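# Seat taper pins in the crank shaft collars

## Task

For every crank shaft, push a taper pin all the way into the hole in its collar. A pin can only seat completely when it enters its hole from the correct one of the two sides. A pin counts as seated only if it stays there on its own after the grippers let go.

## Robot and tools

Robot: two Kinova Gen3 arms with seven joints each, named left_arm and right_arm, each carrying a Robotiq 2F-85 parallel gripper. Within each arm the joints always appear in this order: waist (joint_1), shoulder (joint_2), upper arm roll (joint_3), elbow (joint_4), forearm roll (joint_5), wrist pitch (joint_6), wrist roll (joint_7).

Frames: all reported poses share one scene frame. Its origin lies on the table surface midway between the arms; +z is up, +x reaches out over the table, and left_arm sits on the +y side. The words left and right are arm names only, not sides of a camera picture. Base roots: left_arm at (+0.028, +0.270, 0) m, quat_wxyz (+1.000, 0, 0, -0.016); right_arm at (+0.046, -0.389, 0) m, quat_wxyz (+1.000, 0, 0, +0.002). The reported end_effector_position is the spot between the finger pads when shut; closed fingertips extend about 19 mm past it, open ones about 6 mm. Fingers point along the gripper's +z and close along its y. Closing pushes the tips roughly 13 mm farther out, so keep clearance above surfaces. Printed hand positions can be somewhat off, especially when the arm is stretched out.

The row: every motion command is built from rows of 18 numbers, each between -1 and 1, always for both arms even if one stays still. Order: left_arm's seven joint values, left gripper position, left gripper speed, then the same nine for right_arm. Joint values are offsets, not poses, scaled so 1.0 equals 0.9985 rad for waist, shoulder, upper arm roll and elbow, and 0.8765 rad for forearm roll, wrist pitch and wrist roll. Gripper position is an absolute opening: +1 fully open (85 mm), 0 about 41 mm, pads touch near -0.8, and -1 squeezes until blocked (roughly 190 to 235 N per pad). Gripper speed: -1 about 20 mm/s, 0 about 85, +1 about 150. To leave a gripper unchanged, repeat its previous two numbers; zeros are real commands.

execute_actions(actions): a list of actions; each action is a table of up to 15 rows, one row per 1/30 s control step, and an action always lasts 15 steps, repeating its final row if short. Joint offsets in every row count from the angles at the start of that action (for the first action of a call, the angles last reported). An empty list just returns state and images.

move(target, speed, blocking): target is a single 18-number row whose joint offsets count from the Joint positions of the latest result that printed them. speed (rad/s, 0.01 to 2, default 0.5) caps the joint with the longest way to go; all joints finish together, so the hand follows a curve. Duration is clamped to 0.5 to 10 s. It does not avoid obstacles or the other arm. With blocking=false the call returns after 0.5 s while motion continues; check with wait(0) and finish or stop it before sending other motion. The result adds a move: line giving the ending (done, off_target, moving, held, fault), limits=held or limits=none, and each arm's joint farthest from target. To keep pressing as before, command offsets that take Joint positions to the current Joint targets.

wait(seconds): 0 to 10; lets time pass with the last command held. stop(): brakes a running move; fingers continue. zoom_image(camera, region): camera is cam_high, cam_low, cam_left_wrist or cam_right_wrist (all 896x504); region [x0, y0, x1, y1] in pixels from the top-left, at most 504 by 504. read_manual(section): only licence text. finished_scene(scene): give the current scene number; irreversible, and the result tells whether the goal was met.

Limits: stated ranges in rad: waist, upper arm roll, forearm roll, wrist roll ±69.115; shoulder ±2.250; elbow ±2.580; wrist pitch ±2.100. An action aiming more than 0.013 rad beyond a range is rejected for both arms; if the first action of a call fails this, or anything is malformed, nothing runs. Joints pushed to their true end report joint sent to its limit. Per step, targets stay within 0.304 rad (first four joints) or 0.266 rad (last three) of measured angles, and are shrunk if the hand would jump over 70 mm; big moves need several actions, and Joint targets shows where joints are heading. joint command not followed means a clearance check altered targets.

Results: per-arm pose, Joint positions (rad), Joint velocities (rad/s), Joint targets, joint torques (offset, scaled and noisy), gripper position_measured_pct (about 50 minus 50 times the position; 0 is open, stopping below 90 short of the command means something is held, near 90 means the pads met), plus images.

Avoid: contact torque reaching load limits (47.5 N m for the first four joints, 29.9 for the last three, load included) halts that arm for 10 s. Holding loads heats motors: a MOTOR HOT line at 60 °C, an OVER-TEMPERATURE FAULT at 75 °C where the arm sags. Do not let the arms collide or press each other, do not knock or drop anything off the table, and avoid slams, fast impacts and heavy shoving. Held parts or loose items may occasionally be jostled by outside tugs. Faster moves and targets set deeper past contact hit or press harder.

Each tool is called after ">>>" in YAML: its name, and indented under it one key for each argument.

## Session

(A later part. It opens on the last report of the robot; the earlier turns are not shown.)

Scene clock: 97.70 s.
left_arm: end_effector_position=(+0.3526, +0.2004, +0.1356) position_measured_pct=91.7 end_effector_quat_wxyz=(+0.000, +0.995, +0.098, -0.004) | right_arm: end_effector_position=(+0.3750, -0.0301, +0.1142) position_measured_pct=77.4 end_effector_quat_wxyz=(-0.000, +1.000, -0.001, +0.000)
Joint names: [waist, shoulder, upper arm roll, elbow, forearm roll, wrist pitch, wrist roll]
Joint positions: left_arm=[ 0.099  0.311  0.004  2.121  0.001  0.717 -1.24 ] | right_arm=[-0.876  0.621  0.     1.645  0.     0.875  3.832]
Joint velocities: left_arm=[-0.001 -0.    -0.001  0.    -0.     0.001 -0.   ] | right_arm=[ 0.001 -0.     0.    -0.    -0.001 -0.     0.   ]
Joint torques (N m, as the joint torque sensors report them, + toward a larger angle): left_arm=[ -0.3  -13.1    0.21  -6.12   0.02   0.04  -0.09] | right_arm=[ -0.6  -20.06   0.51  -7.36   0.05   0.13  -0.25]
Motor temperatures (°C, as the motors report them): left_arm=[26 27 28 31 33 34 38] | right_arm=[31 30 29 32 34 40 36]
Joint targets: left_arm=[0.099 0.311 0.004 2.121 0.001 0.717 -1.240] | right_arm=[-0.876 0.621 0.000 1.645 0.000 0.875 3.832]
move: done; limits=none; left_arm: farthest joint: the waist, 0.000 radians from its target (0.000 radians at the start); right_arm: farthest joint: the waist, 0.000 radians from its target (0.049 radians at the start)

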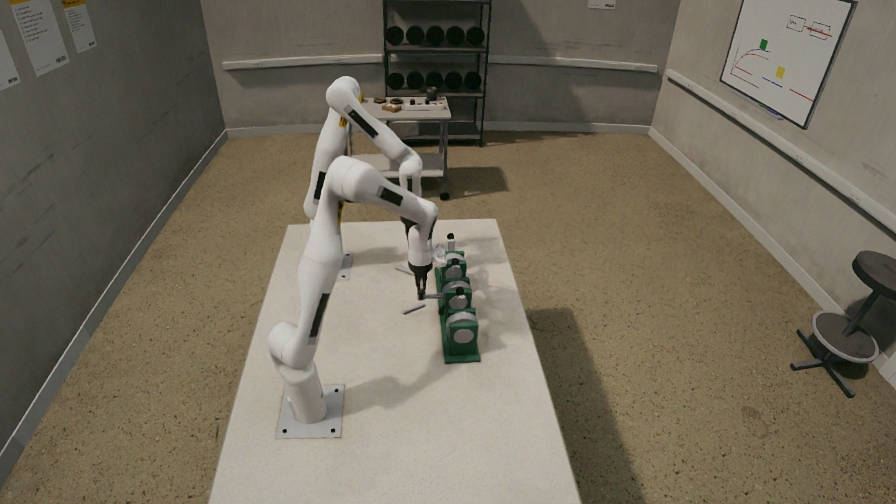

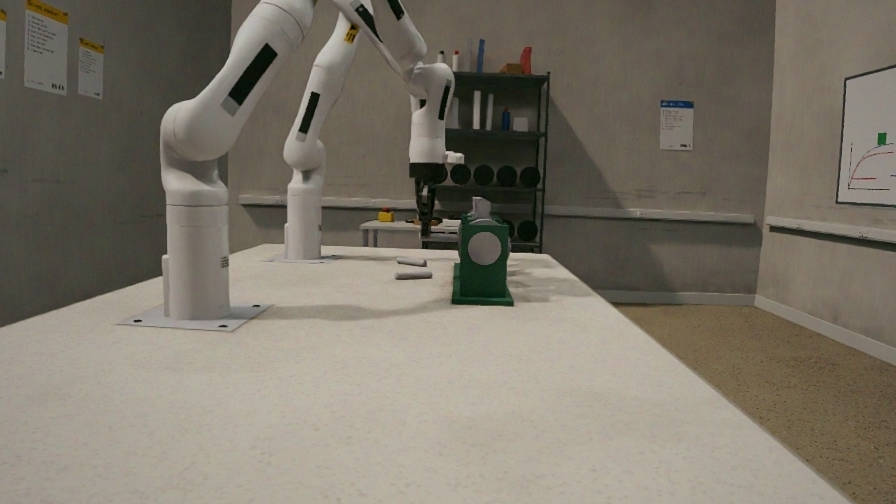

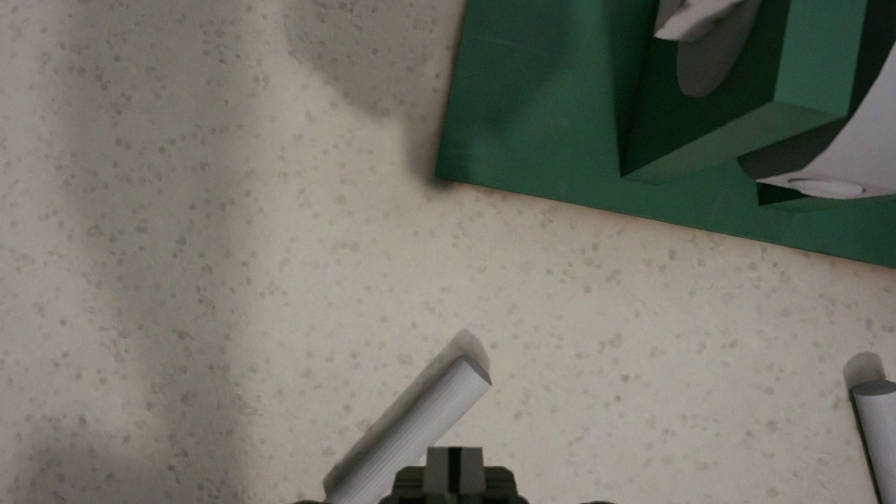

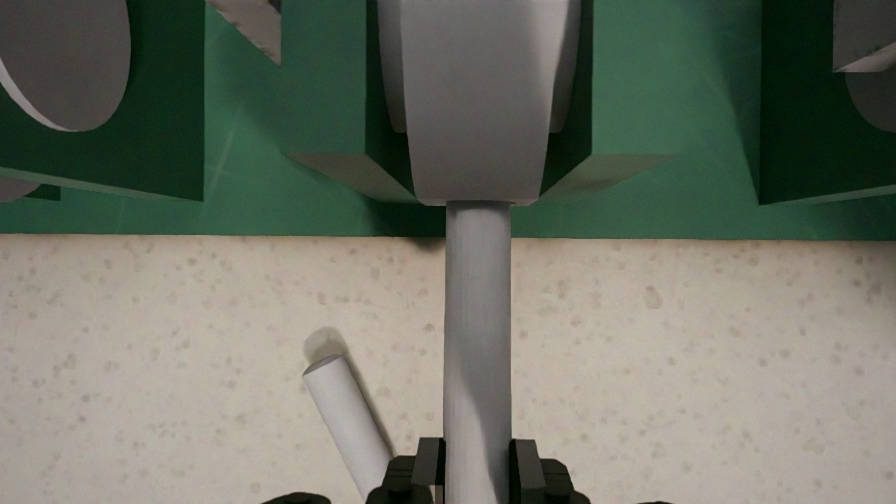

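>>> move:
  target: [0,0,0,0,0,0,0,-1,0.5,0.0339,0.028,0,-0.0567,0,0.0326,0.0386,-1,0]
  speed: 0.07

>>> move:
  target: [0,0,0,0,0,0,0,-1,0.5,0.0335,0.031,0,-0.0632,0,0.0366,0.0381,-1,0]
  speed: 0.07

>>> execute_actions:
  actions:
    - [[0,0,0,0,0,0,0,-1,0.5,0,0,0,0,0,0,0,-0.3,0.5]]

>>> move:
  target: [0,0,0,0,0,0,0,-1,0.5,-0.047,-0.037,0,0.09,0,-0.0595,-0.0535,-0.3,0.5]
  speed: 0.3

Scene clock: 99.27 s.
left_arm: end_effector_position=(+0.3526, +0.2004, +0.1356) position_measured_pct=91.7 end_effector_quat_wxyz=(+0.000, +0.995, +0.098, -0.004) | right_arm: end_effector_position=(+0.3966, -0.0298, +0.1143) position_measured_pct=77.4 end_effector_quat_wxyz=(-0.000, +1.000, -0.000, +0.000)
Joint names: [waist, shoulder, upper arm roll, elbow, forearm roll, wrist pitch, wrist roll]
Joint positions: left_arm=[ 0.099  0.311  0.004  2.121  0.001  0.717 -1.24 ] | right_arm=[-0.843  0.649 -0.     1.589 -0.     0.904  3.866]
Joint velocities: left_arm=[-0.     0.    -0.     0.    -0.    -0.001 -0.   ] | right_arm=[ 0.001  0.002 -0.    -0.002 -0.     0.     0.   ]
Joint torques (N m, as the joint torque sensors report them, + toward a larger angle): left_arm=[ -0.2  -12.17  -0.1   -6.21  -0.14  -0.27  -0.09] | right_arm=[  0.54 -20.15   0.13  -7.17   0.41   0.05  -0.17]
Motor temperatures (°C, as the motors report them): left_arm=[26 27 28 31 33 34 38] | right_arm=[31 30 29 32 34 40 36]
Joint targets: left_arm=[0.099 0.311 0.004 2.121 0.001 0.717 -1.240] | right_arm=[-0.842 0.649 0.000 1.588 0.000 0.904 3.866]
move: done; limits=none; left_arm: farthest joint: the waist, 0.000 radians from its target (0.000 radians at the start); right_arm: farthest joint: the waist, 0.000 radians from its target (0.034 radians at the start)

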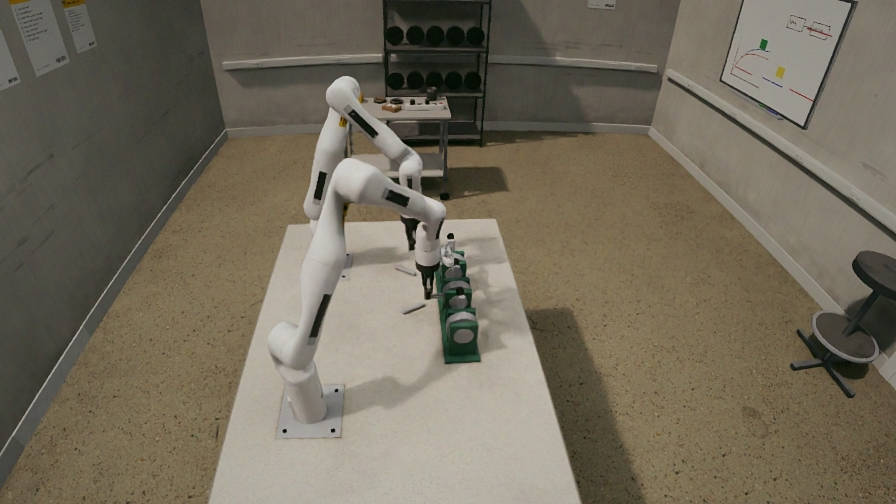

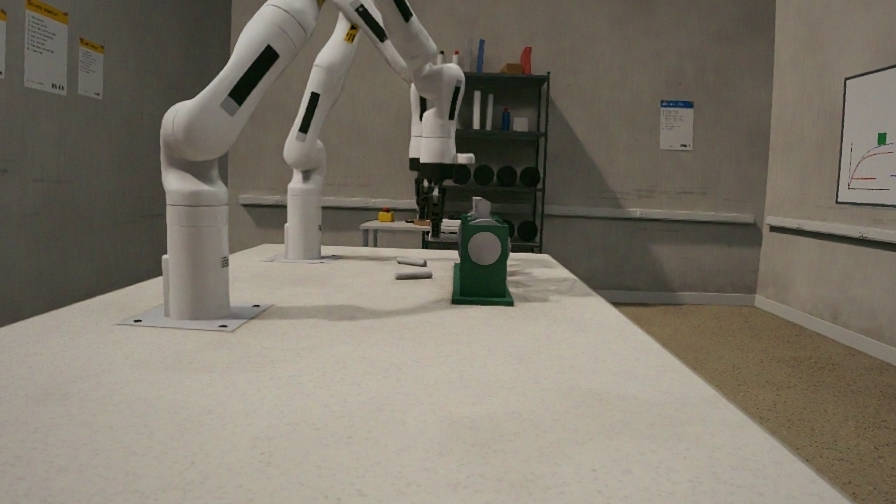

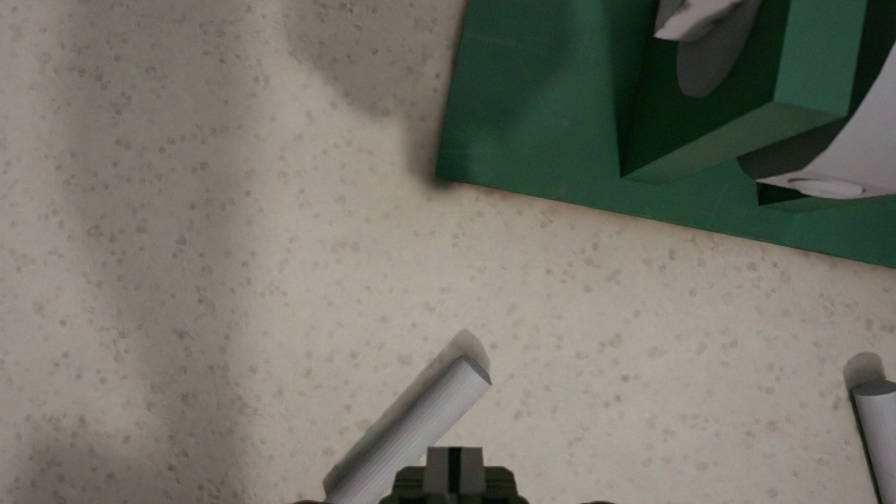

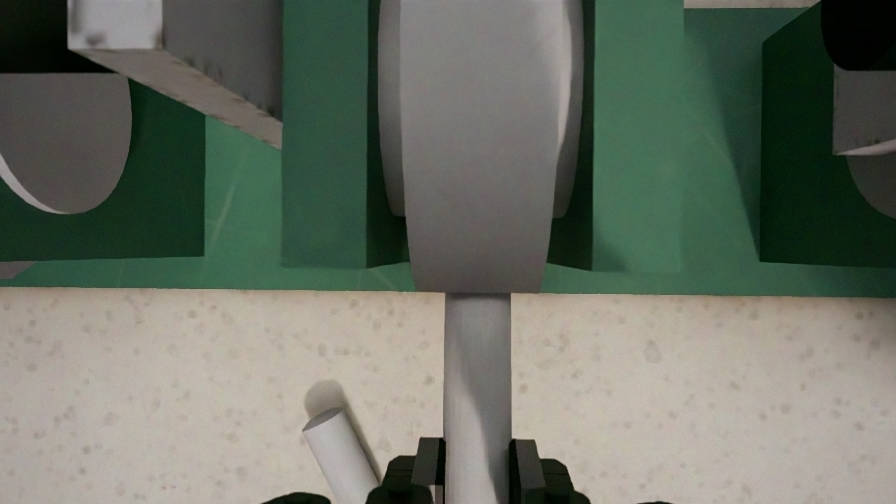

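Scene clock: 100.43 s.
left_arm: end_effector_position=(+0.3526, +0.2004, +0.1356) position_measured_pct=91.7 end_effector_quat_wxyz=(+0.000, +0.995, +0.098, -0.004) | right_arm: end_effector_position=(+0.4194, -0.0296, +0.1146) position_measured_pct=77.4 end_effector_quat_wxyz=(-0.000, +1.000, -0.000, +0.000)
Joint names: [waist, shoulder, upper arm roll, elbow, forearm roll, wrist pitch, wrist roll]
Joint positions: left_arm=[ 0.099  0.311  0.004  2.121  0.001  0.717 -1.24 ] | right_arm=[-0.81   0.679 -0.     1.526 -0.     0.936  3.9  ]
Joint velocities: left_arm=[ 0.    -0.    -0.    -0.001 -0.     0.001  0.   ] | right_arm=[ 0.001 -0.    -0.002  0.001 -0.    -0.    -0.   ]
Joint torques (N m, as the joint torque sensors report them, + toward a larger angle): left_arm=[ -0.3  -12.73  -0.31  -6.22   0.09  -0.05  -0.17] | right_arm=[ -0.33 -20.88   0.72  -7.05   0.29   0.26  -0.08]
Motor temperatures (°C, as the motors report them): left_arm=[26 27 28 31 33 34 38] | right_arm=[31 30 29 32 34 40 36]
Joint targets: left_arm=[0.099 0.311 0.004 2.121 0.001 0.717 -1.240] | right_arm=[-0.809 0.680 -0.000 1.525 -0.000 0.936 3.900]
move: done; limits=none; left_arm: farthest joint: the waist, 0.000 radians from its target (0.000 radians at the start); right_arm: farthest joint: the shoulder, 0.001 radians from its target (0.031 radians at the start)

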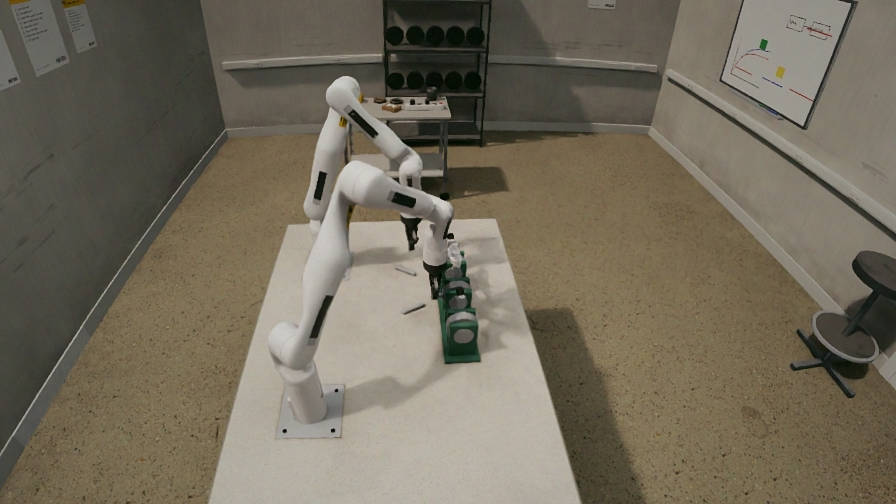

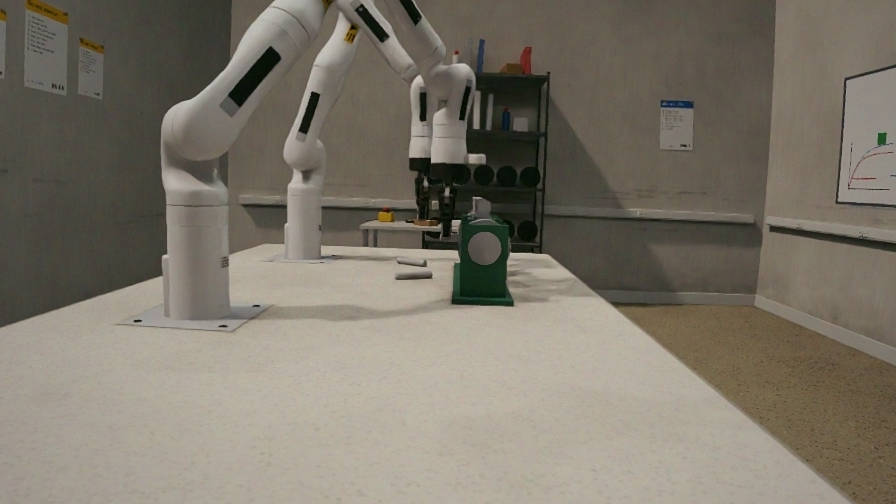

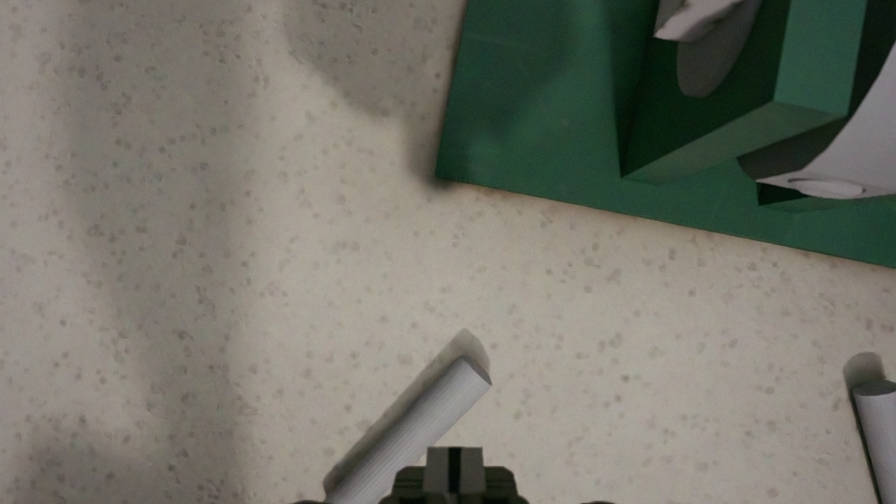

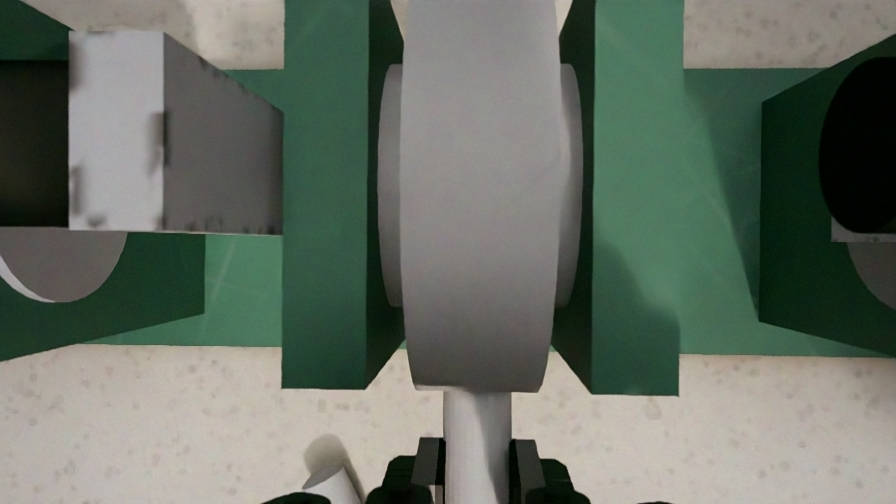

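Scene clock: 100.93 s.
left_arm: end_effector_position=(+0.3526, +0.2004, +0.1356) position_measured_pct=91.7 end_effector_quat_wxyz=(+0.000, +0.995, +0.098, -0.004) | right_arm: end_effector_position=(+0.4194, -0.0296, +0.1146) position_measured_pct=65.1 end_effector_quat_wxyz=(-0.000, +1.000, -0.000, +0.000)
Joint names: [waist, shoulder, upper arm roll, elbow, forearm roll, wrist pitch, wrist roll]
Joint positions: left_arm=[ 0.099  0.311  0.004  2.121  0.001  0.717 -1.24 ] | right_arm=[-0.81   0.679 -0.     1.526 -0.     0.936  3.9  ]
Joint velocities: left_arm=[ 0.    -0.    -0.002  0.     0.     0.     0.   ] | right_arm=[ 0.     0.002 -0.     0.    -0.     0.002 -0.   ]
Joint torques (N m, as the joint torque sensors report them, + toward a larger angle): left_arm=[  0.06 -12.66  -0.24  -6.28  -0.12  -0.13  -0.09] | right_arm=[ -0.23 -20.81   0.52  -7.1    0.22   0.27   0.02]
Motor temperatures (°C, as the motors report them): left_arm=[26 27 28 31 33 34 38] | right_arm=[31 30 29 32 34 40 36]
Joint targets: left_arm=[0.099 0.311 0.004 2.121 0.001 0.717 -1.240] | right_arm=[-0.810 0.679 -0.000 1.526 -0.000 0.936 3.900]

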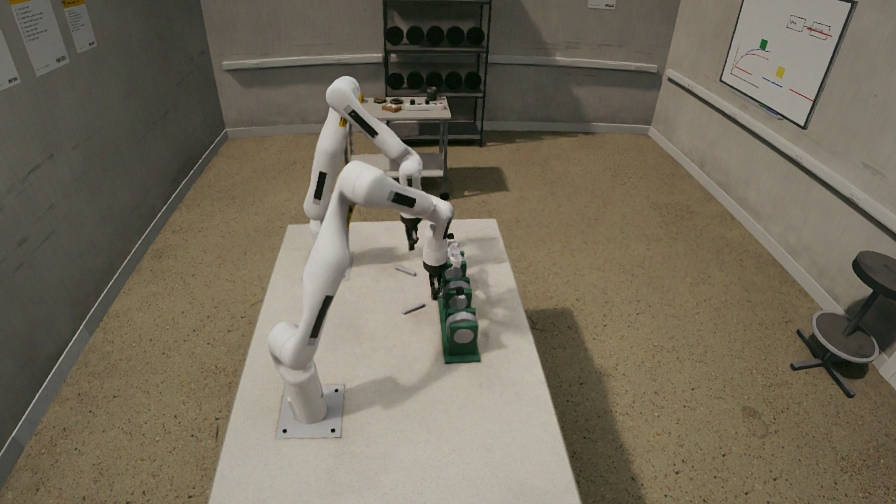

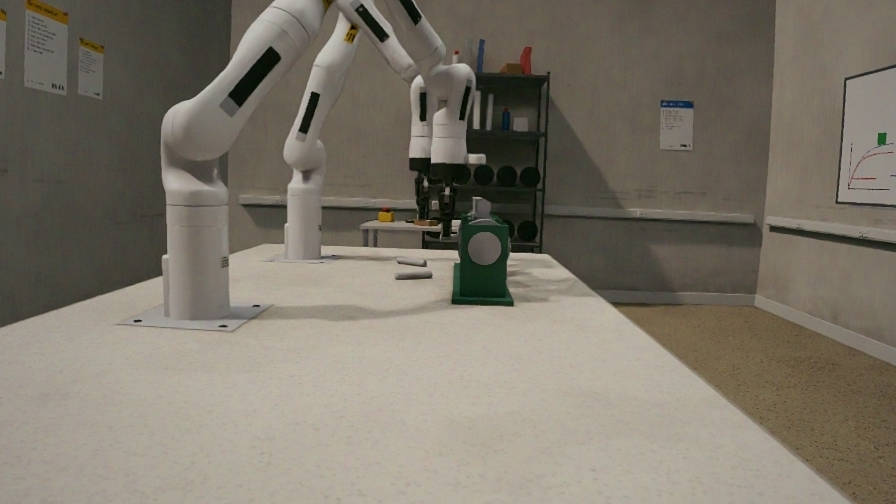

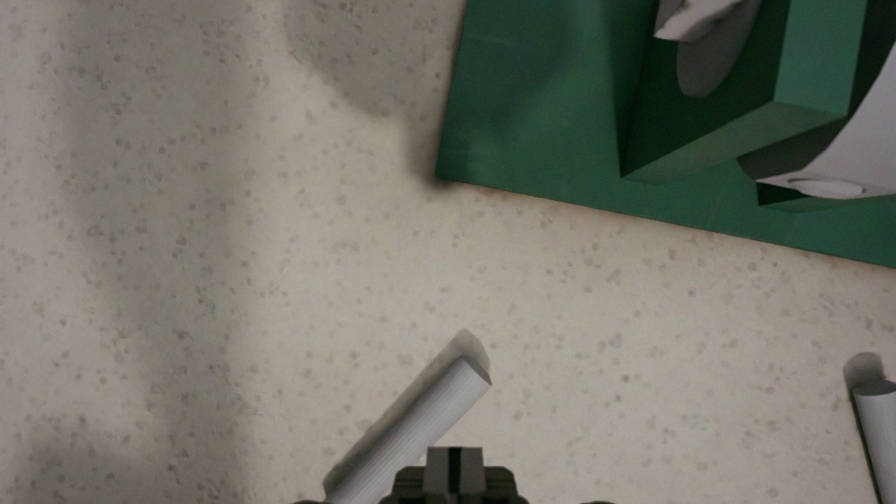

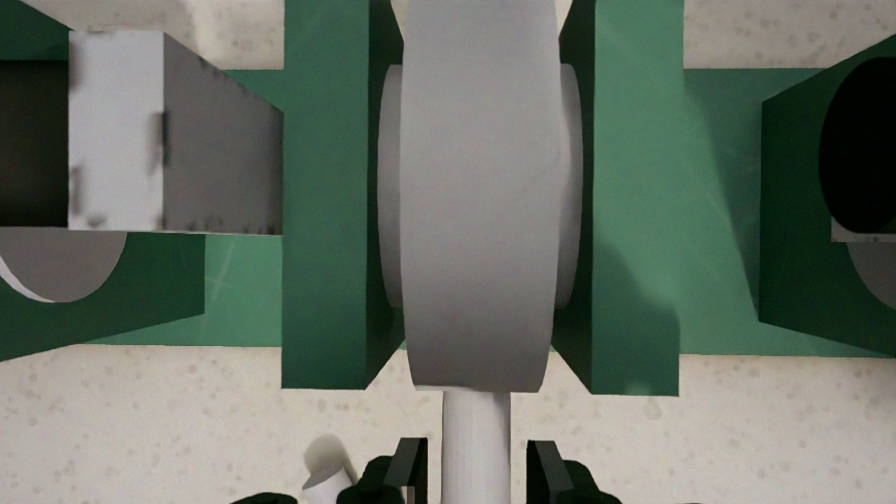

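Scene clock: 101.70 s.
left_arm: end_effector_position=(+0.3526, +0.2004, +0.1356) position_measured_pct=91.7 end_effector_quat_wxyz=(+0.000, +0.995, +0.098, -0.004) | right_arm: end_effector_position=(+0.3874, -0.0298, +0.1108) position_measured_pct=65.1 end_effector_quat_wxyz=(+0.000, +1.000, -0.000, -0.000)
Joint names: [waist, shoulder, upper arm roll, elbow, forearm roll, wrist pitch, wrist roll]
Joint positions: left_arm=[ 0.099  0.311  0.004  2.121  0.001  0.717 -1.24 ] | right_arm=[-0.856  0.643 -0.     1.615 -0.     0.884  3.853]
Joint velocities: left_arm=[ 0.     0.     0.001 -0.001 -0.    -0.001  0.   ] | right_arm=[-0.002 -0.002 -0.     0.002  0.    -0.001  0.   ]
Joint torques (N m, as the joint torque sensors report them, + toward a larger angle): left_arm=[ -0.21 -12.58  -0.04  -6.08  -0.49  -0.01  -0.15] | right_arm=[ -0.15 -19.81   0.55  -6.34  -0.01   0.09  -0.01]
Motor temperatures (°C, as the motors report them): left_arm=[26 27 28 31 33 34 38] | right_arm=[31 30 29 32 34 40 36]
Joint targets: left_arm=[0.099 0.311 0.004 2.121 0.001 0.717 -1.240] | right_arm=[-0.856 0.642 -0.000 1.615 -0.000 0.884 3.853]
move: done; limits=none; left_arm: farthest joint: the waist, 0.000 radians from its target (0.000 radians at the start); right_arm: farthest joint: the waist, 0.001 radians from its target (0.047 radians at the start)

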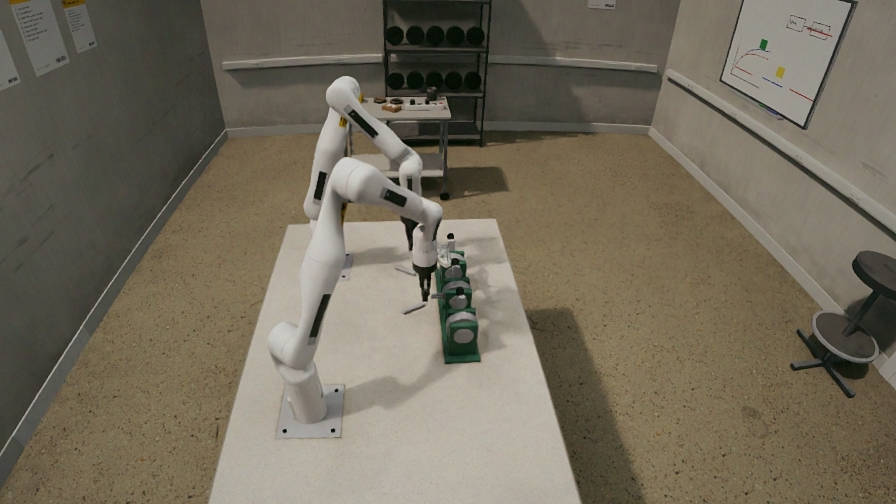

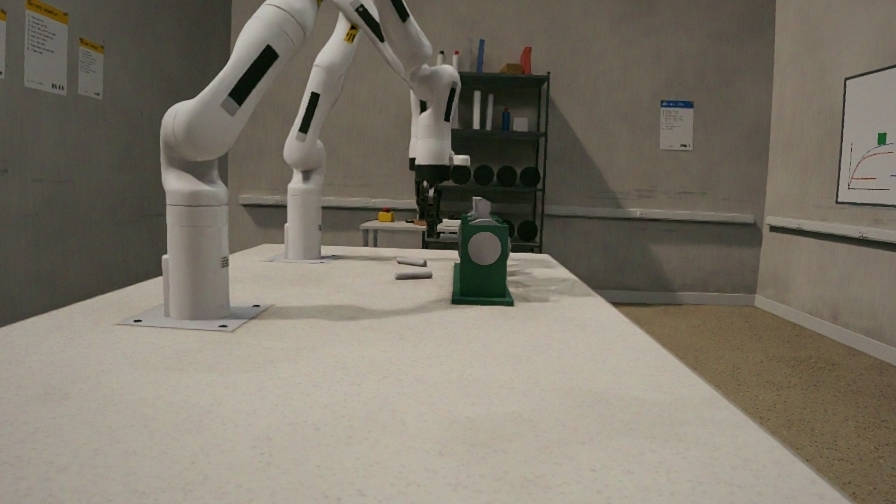

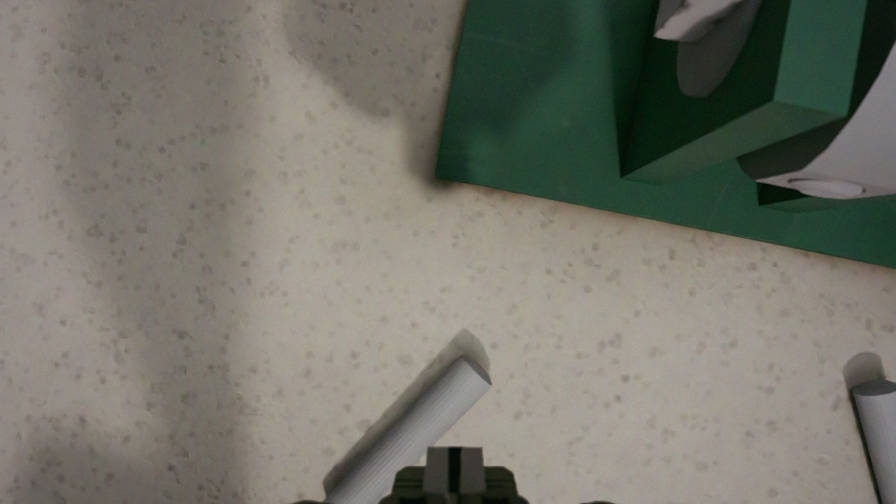

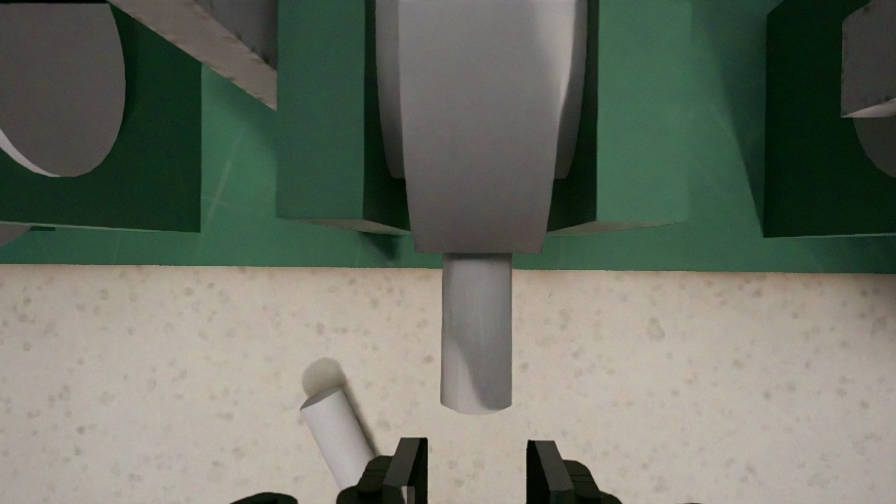

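>>> execute_actions:
  actions: []

>>> execute_actions:
  actions:
    - [[0,0,0,0,0,0,0,-1,0.5,0,0,0,0,0,0,0,-1,0.5]]

>>> move:
  target: [0,0,0,0,0,0,0,-1,0.5,0.072,0.068,0,-0.139,0,0.081,0.082,-1,0.5]
  speed: 0.08

Scene clock: 102.50 s.
left_arm: end_effector_position=(+0.3526, +0.2004, +0.1356) position_measured_pct=91.7 end_effector_quat_wxyz=(+0.000, +0.995, +0.098, -0.004) | right_arm: end_effector_position=(+0.3873, -0.0297, +0.1110) position_measured_pct=65.1 end_effector_quat_wxyz=(-0.000, +1.000, -0.000, -0.000)
Joint names: [waist, shoulder, upper arm roll, elbow, forearm roll, wrist pitch, wrist roll]
Joint positions: left_arm=[ 0.099  0.311  0.004  2.121  0.001  0.717 -1.24 ] | right_arm=[-0.856  0.642 -0.     1.615 -0.     0.884  3.853]
Joint velocities: left_arm=[-0. -0.  0. -0. -0. -0. -0.] | right_arm=[ 0.    -0.     0.    -0.001  0.     0.001  0.   ]
Joint torques (N m, as the joint torque sensors report them, + toward a larger angle): left_arm=[ -0.06 -12.53  -0.14  -6.23   0.08  -0.43  -0.13] | right_arm=[ -0.37 -19.69   0.18  -6.66  -0.07   0.22   0.04]
Motor temperatures (°C, as the motors report them): left_arm=[26 27 28 31 33 34 38] | right_arm=[31 30 29 32 34 40 36]
Joint targets: left_arm=[0.099 0.311 0.004 2.121 0.001 0.717 -1.240] | right_arm=[-0.856 0.642 -0.000 1.615 -0.000 0.884 3.853]

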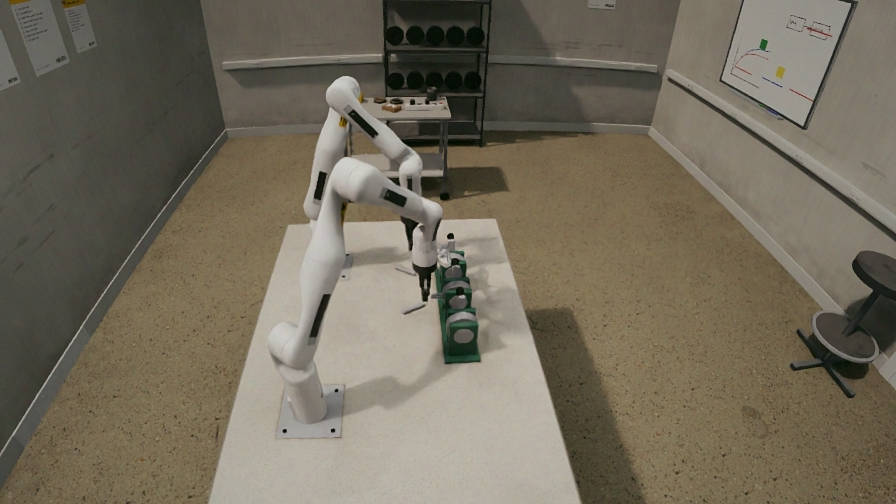

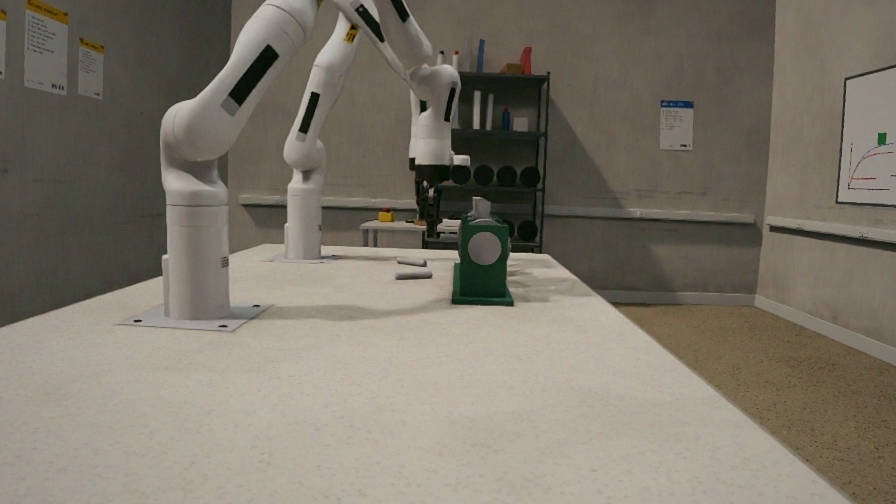

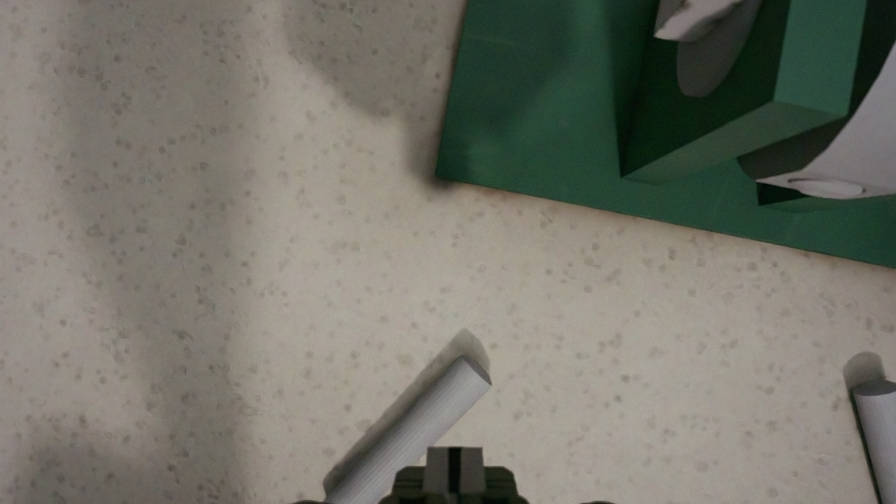

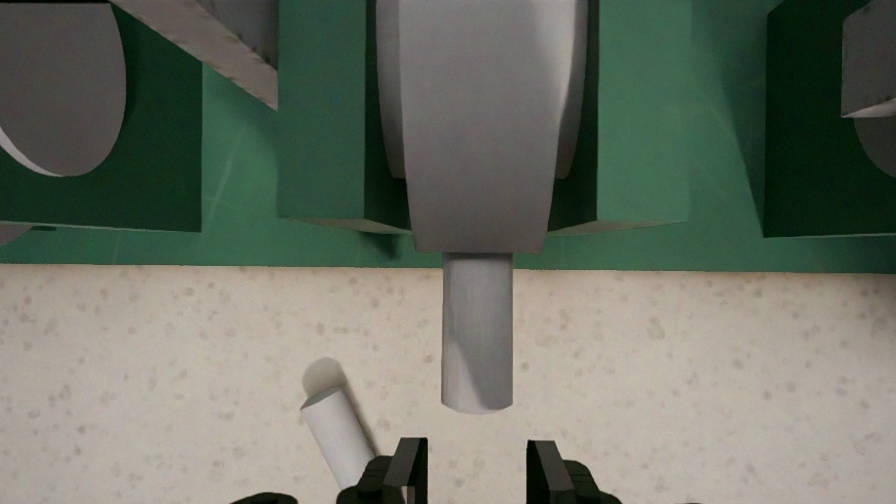

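Scene clock: 103.00 s.
left_arm: end_effector_position=(+0.3526, +0.2004, +0.1356) position_measured_pct=91.7 end_effector_quat_wxyz=(+0.000, +0.995, +0.098, -0.004) | right_arm: end_effector_position=(+0.3873, -0.0297, +0.1110) position_measured_pct=91.7 end_effector_quat_wxyz=(-0.000, +1.000, -0.000, -0.000)
Joint names: [waist, shoulder, upper arm roll, elbow, forearm roll, wrist pitch, wrist roll]
Joint positions: left_arm=[ 0.099  0.311  0.004  2.121  0.001  0.717 -1.24 ] | right_arm=[-0.856  0.642 -0.     1.615 -0.     0.884  3.853]
Joint velocities: left_arm=[ 0.    -0.     0.    -0.    -0.    -0.001  0.   ] | right_arm=[ 0.    -0.001 -0.    -0.001 -0.    -0.    -0.   ]
Joint torques (N m, as the joint torque sensors report them, + toward a larger angle): left_arm=[ -0.23 -12.83   0.22  -6.06  -0.01  -0.08  -0.11] | right_arm=[  0.   -19.98   0.52  -6.48   0.28  -0.03  -0.14]
Motor temperatures (°C, as the motors report them): left_arm=[26 27 28 31 33 34 38] | right_arm=[31 30 29 32 34 40 36]
Joint targets: left_arm=[0.099 0.311 0.004 2.121 0.001 0.717 -1.240] | right_arm=[-0.856 0.642 -0.000 1.615 -0.000 0.884 3.853]

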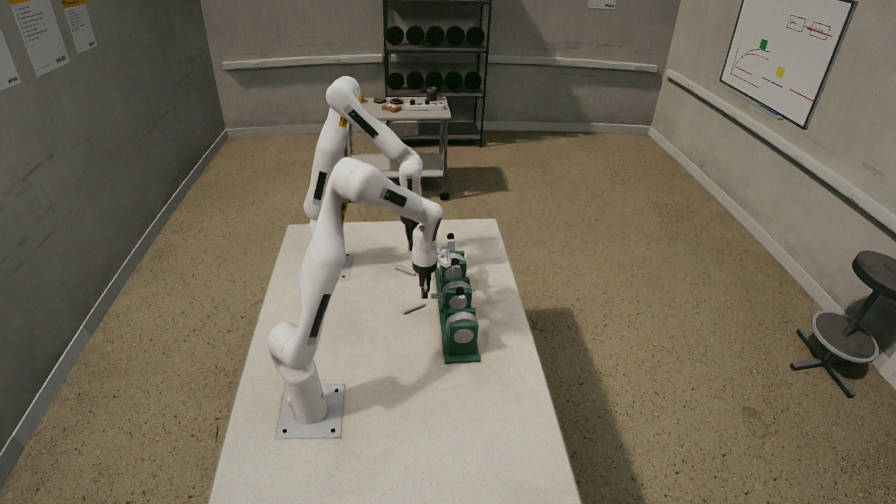

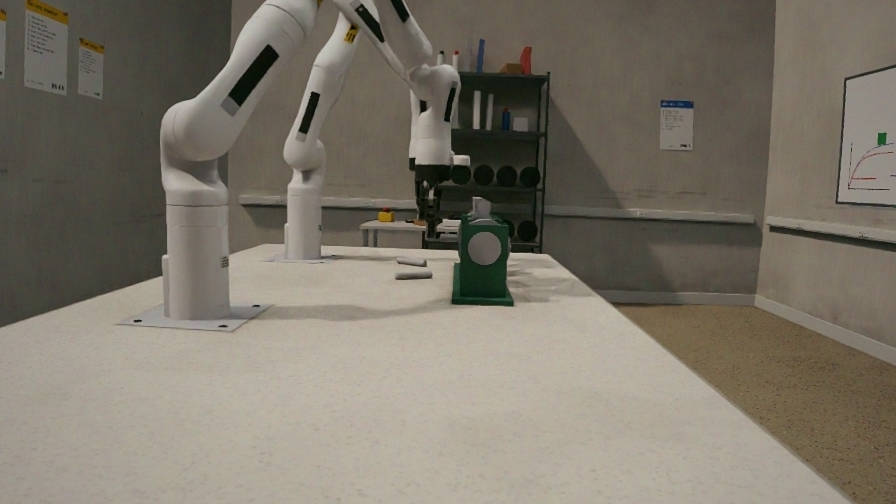

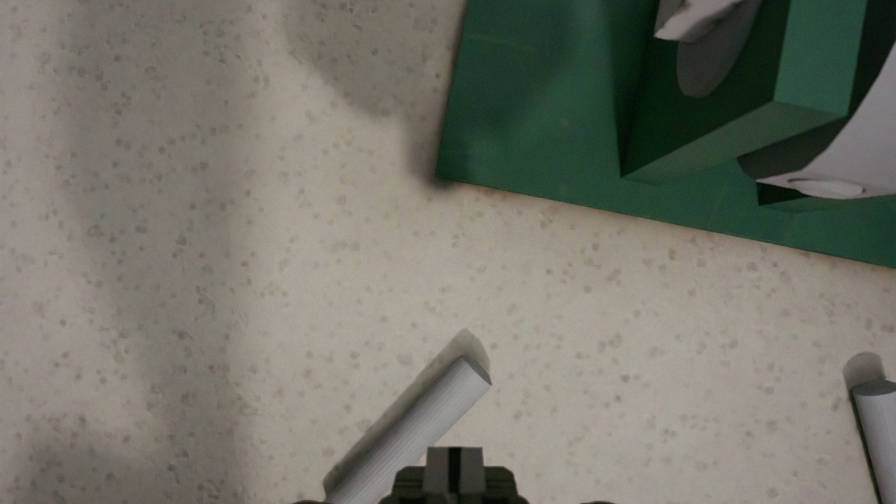

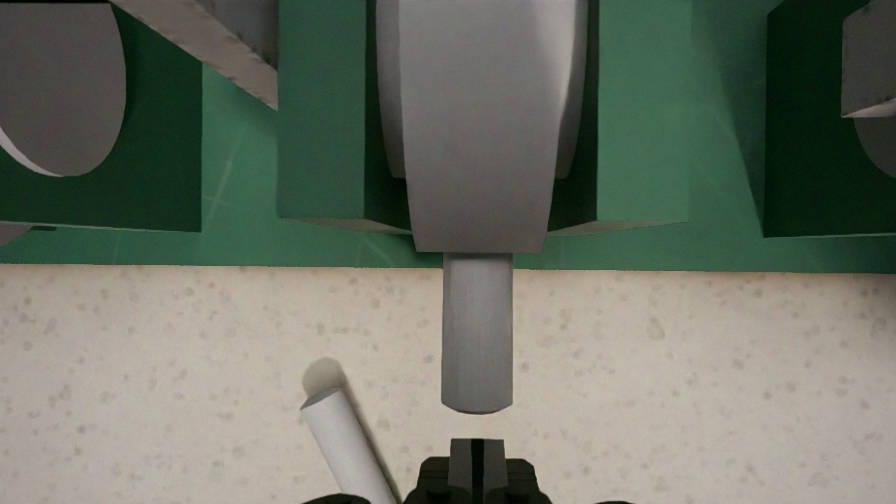

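Scene clock: 105.00 s.
left_arm: end_effector_position=(+0.3526, +0.2004, +0.1356) position_measured_pct=91.7 end_effector_quat_wxyz=(+0.000, +0.995, +0.098, -0.004) | right_arm: end_effector_position=(+0.4323, -0.0290, +0.1099) position_measured_pct=91.7 end_effector_quat_wxyz=(+0.001, +1.000, +0.002, -0.005)
Joint names: [waist, shoulder, upper arm roll, elbow, forearm roll, wrist pitch, wrist roll]
Joint positions: left_arm=[ 0.099  0.311  0.004  2.121  0.001  0.717 -1.24 ] | right_arm=[-0.788  0.71  -0.004  1.48  -0.003  0.959  3.924]
Joint velocities: left_arm=[ 0.001  0.     0.001  0.    -0.    -0.     0.   ] | right_arm=[ 0.     0.003 -0.001 -0.    -0.    -0.    -0.   ]
Joint torques (N m, as the joint torque sensors report them, + toward a larger angle): left_arm=[  0.02 -12.86  -0.09  -5.93  -0.11  -0.36  -0.14] | right_arm=[  2.26 -21.19   3.33  -9.76   1.64  -1.83  -0.12]
Motor temperatures (°C, as the motors report them): left_arm=[26 27 28 31 33 34 38] | right_arm=[31 30 29 32 34 40 36]
Joint targets: left_arm=[0.099 0.311 0.004 2.121 0.001 0.717 -1.240] | right_arm=[-0.785 0.710 -0.000 1.477 -0.000 0.955 3.924]
move: done; limits=none; left_arm: farthest joint: the waist, 0.000 radians from its target (0.000 radians at the start); right_arm: farthest joint: the waist, 0.004 radians from its target (0.072 radians at the start)

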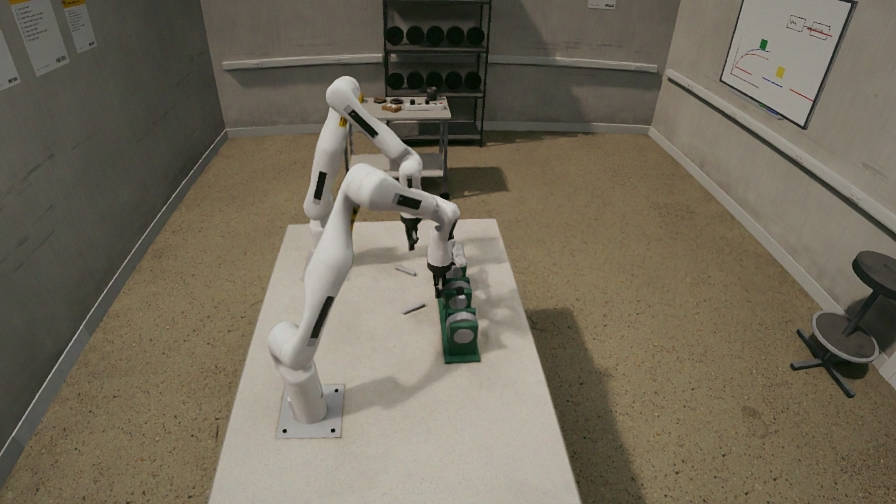

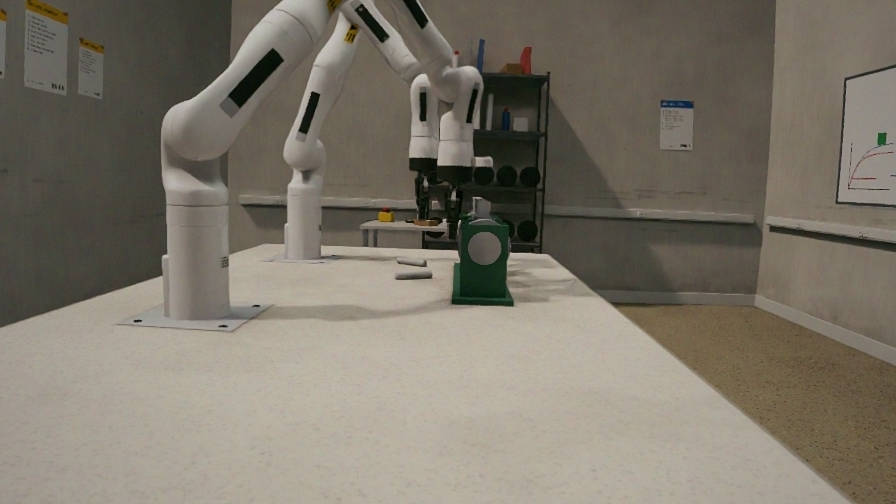

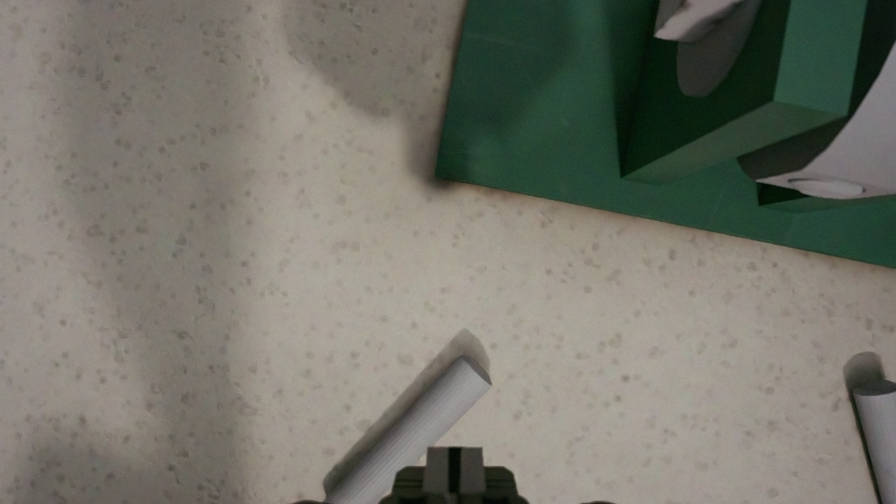

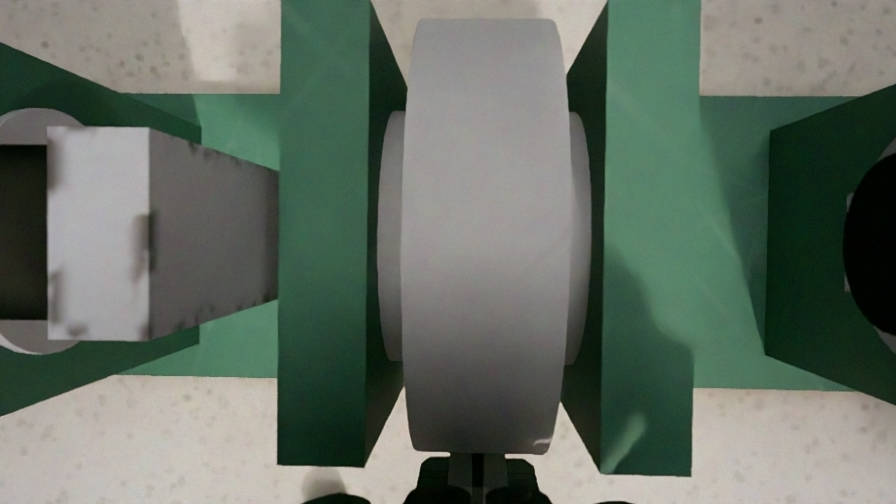

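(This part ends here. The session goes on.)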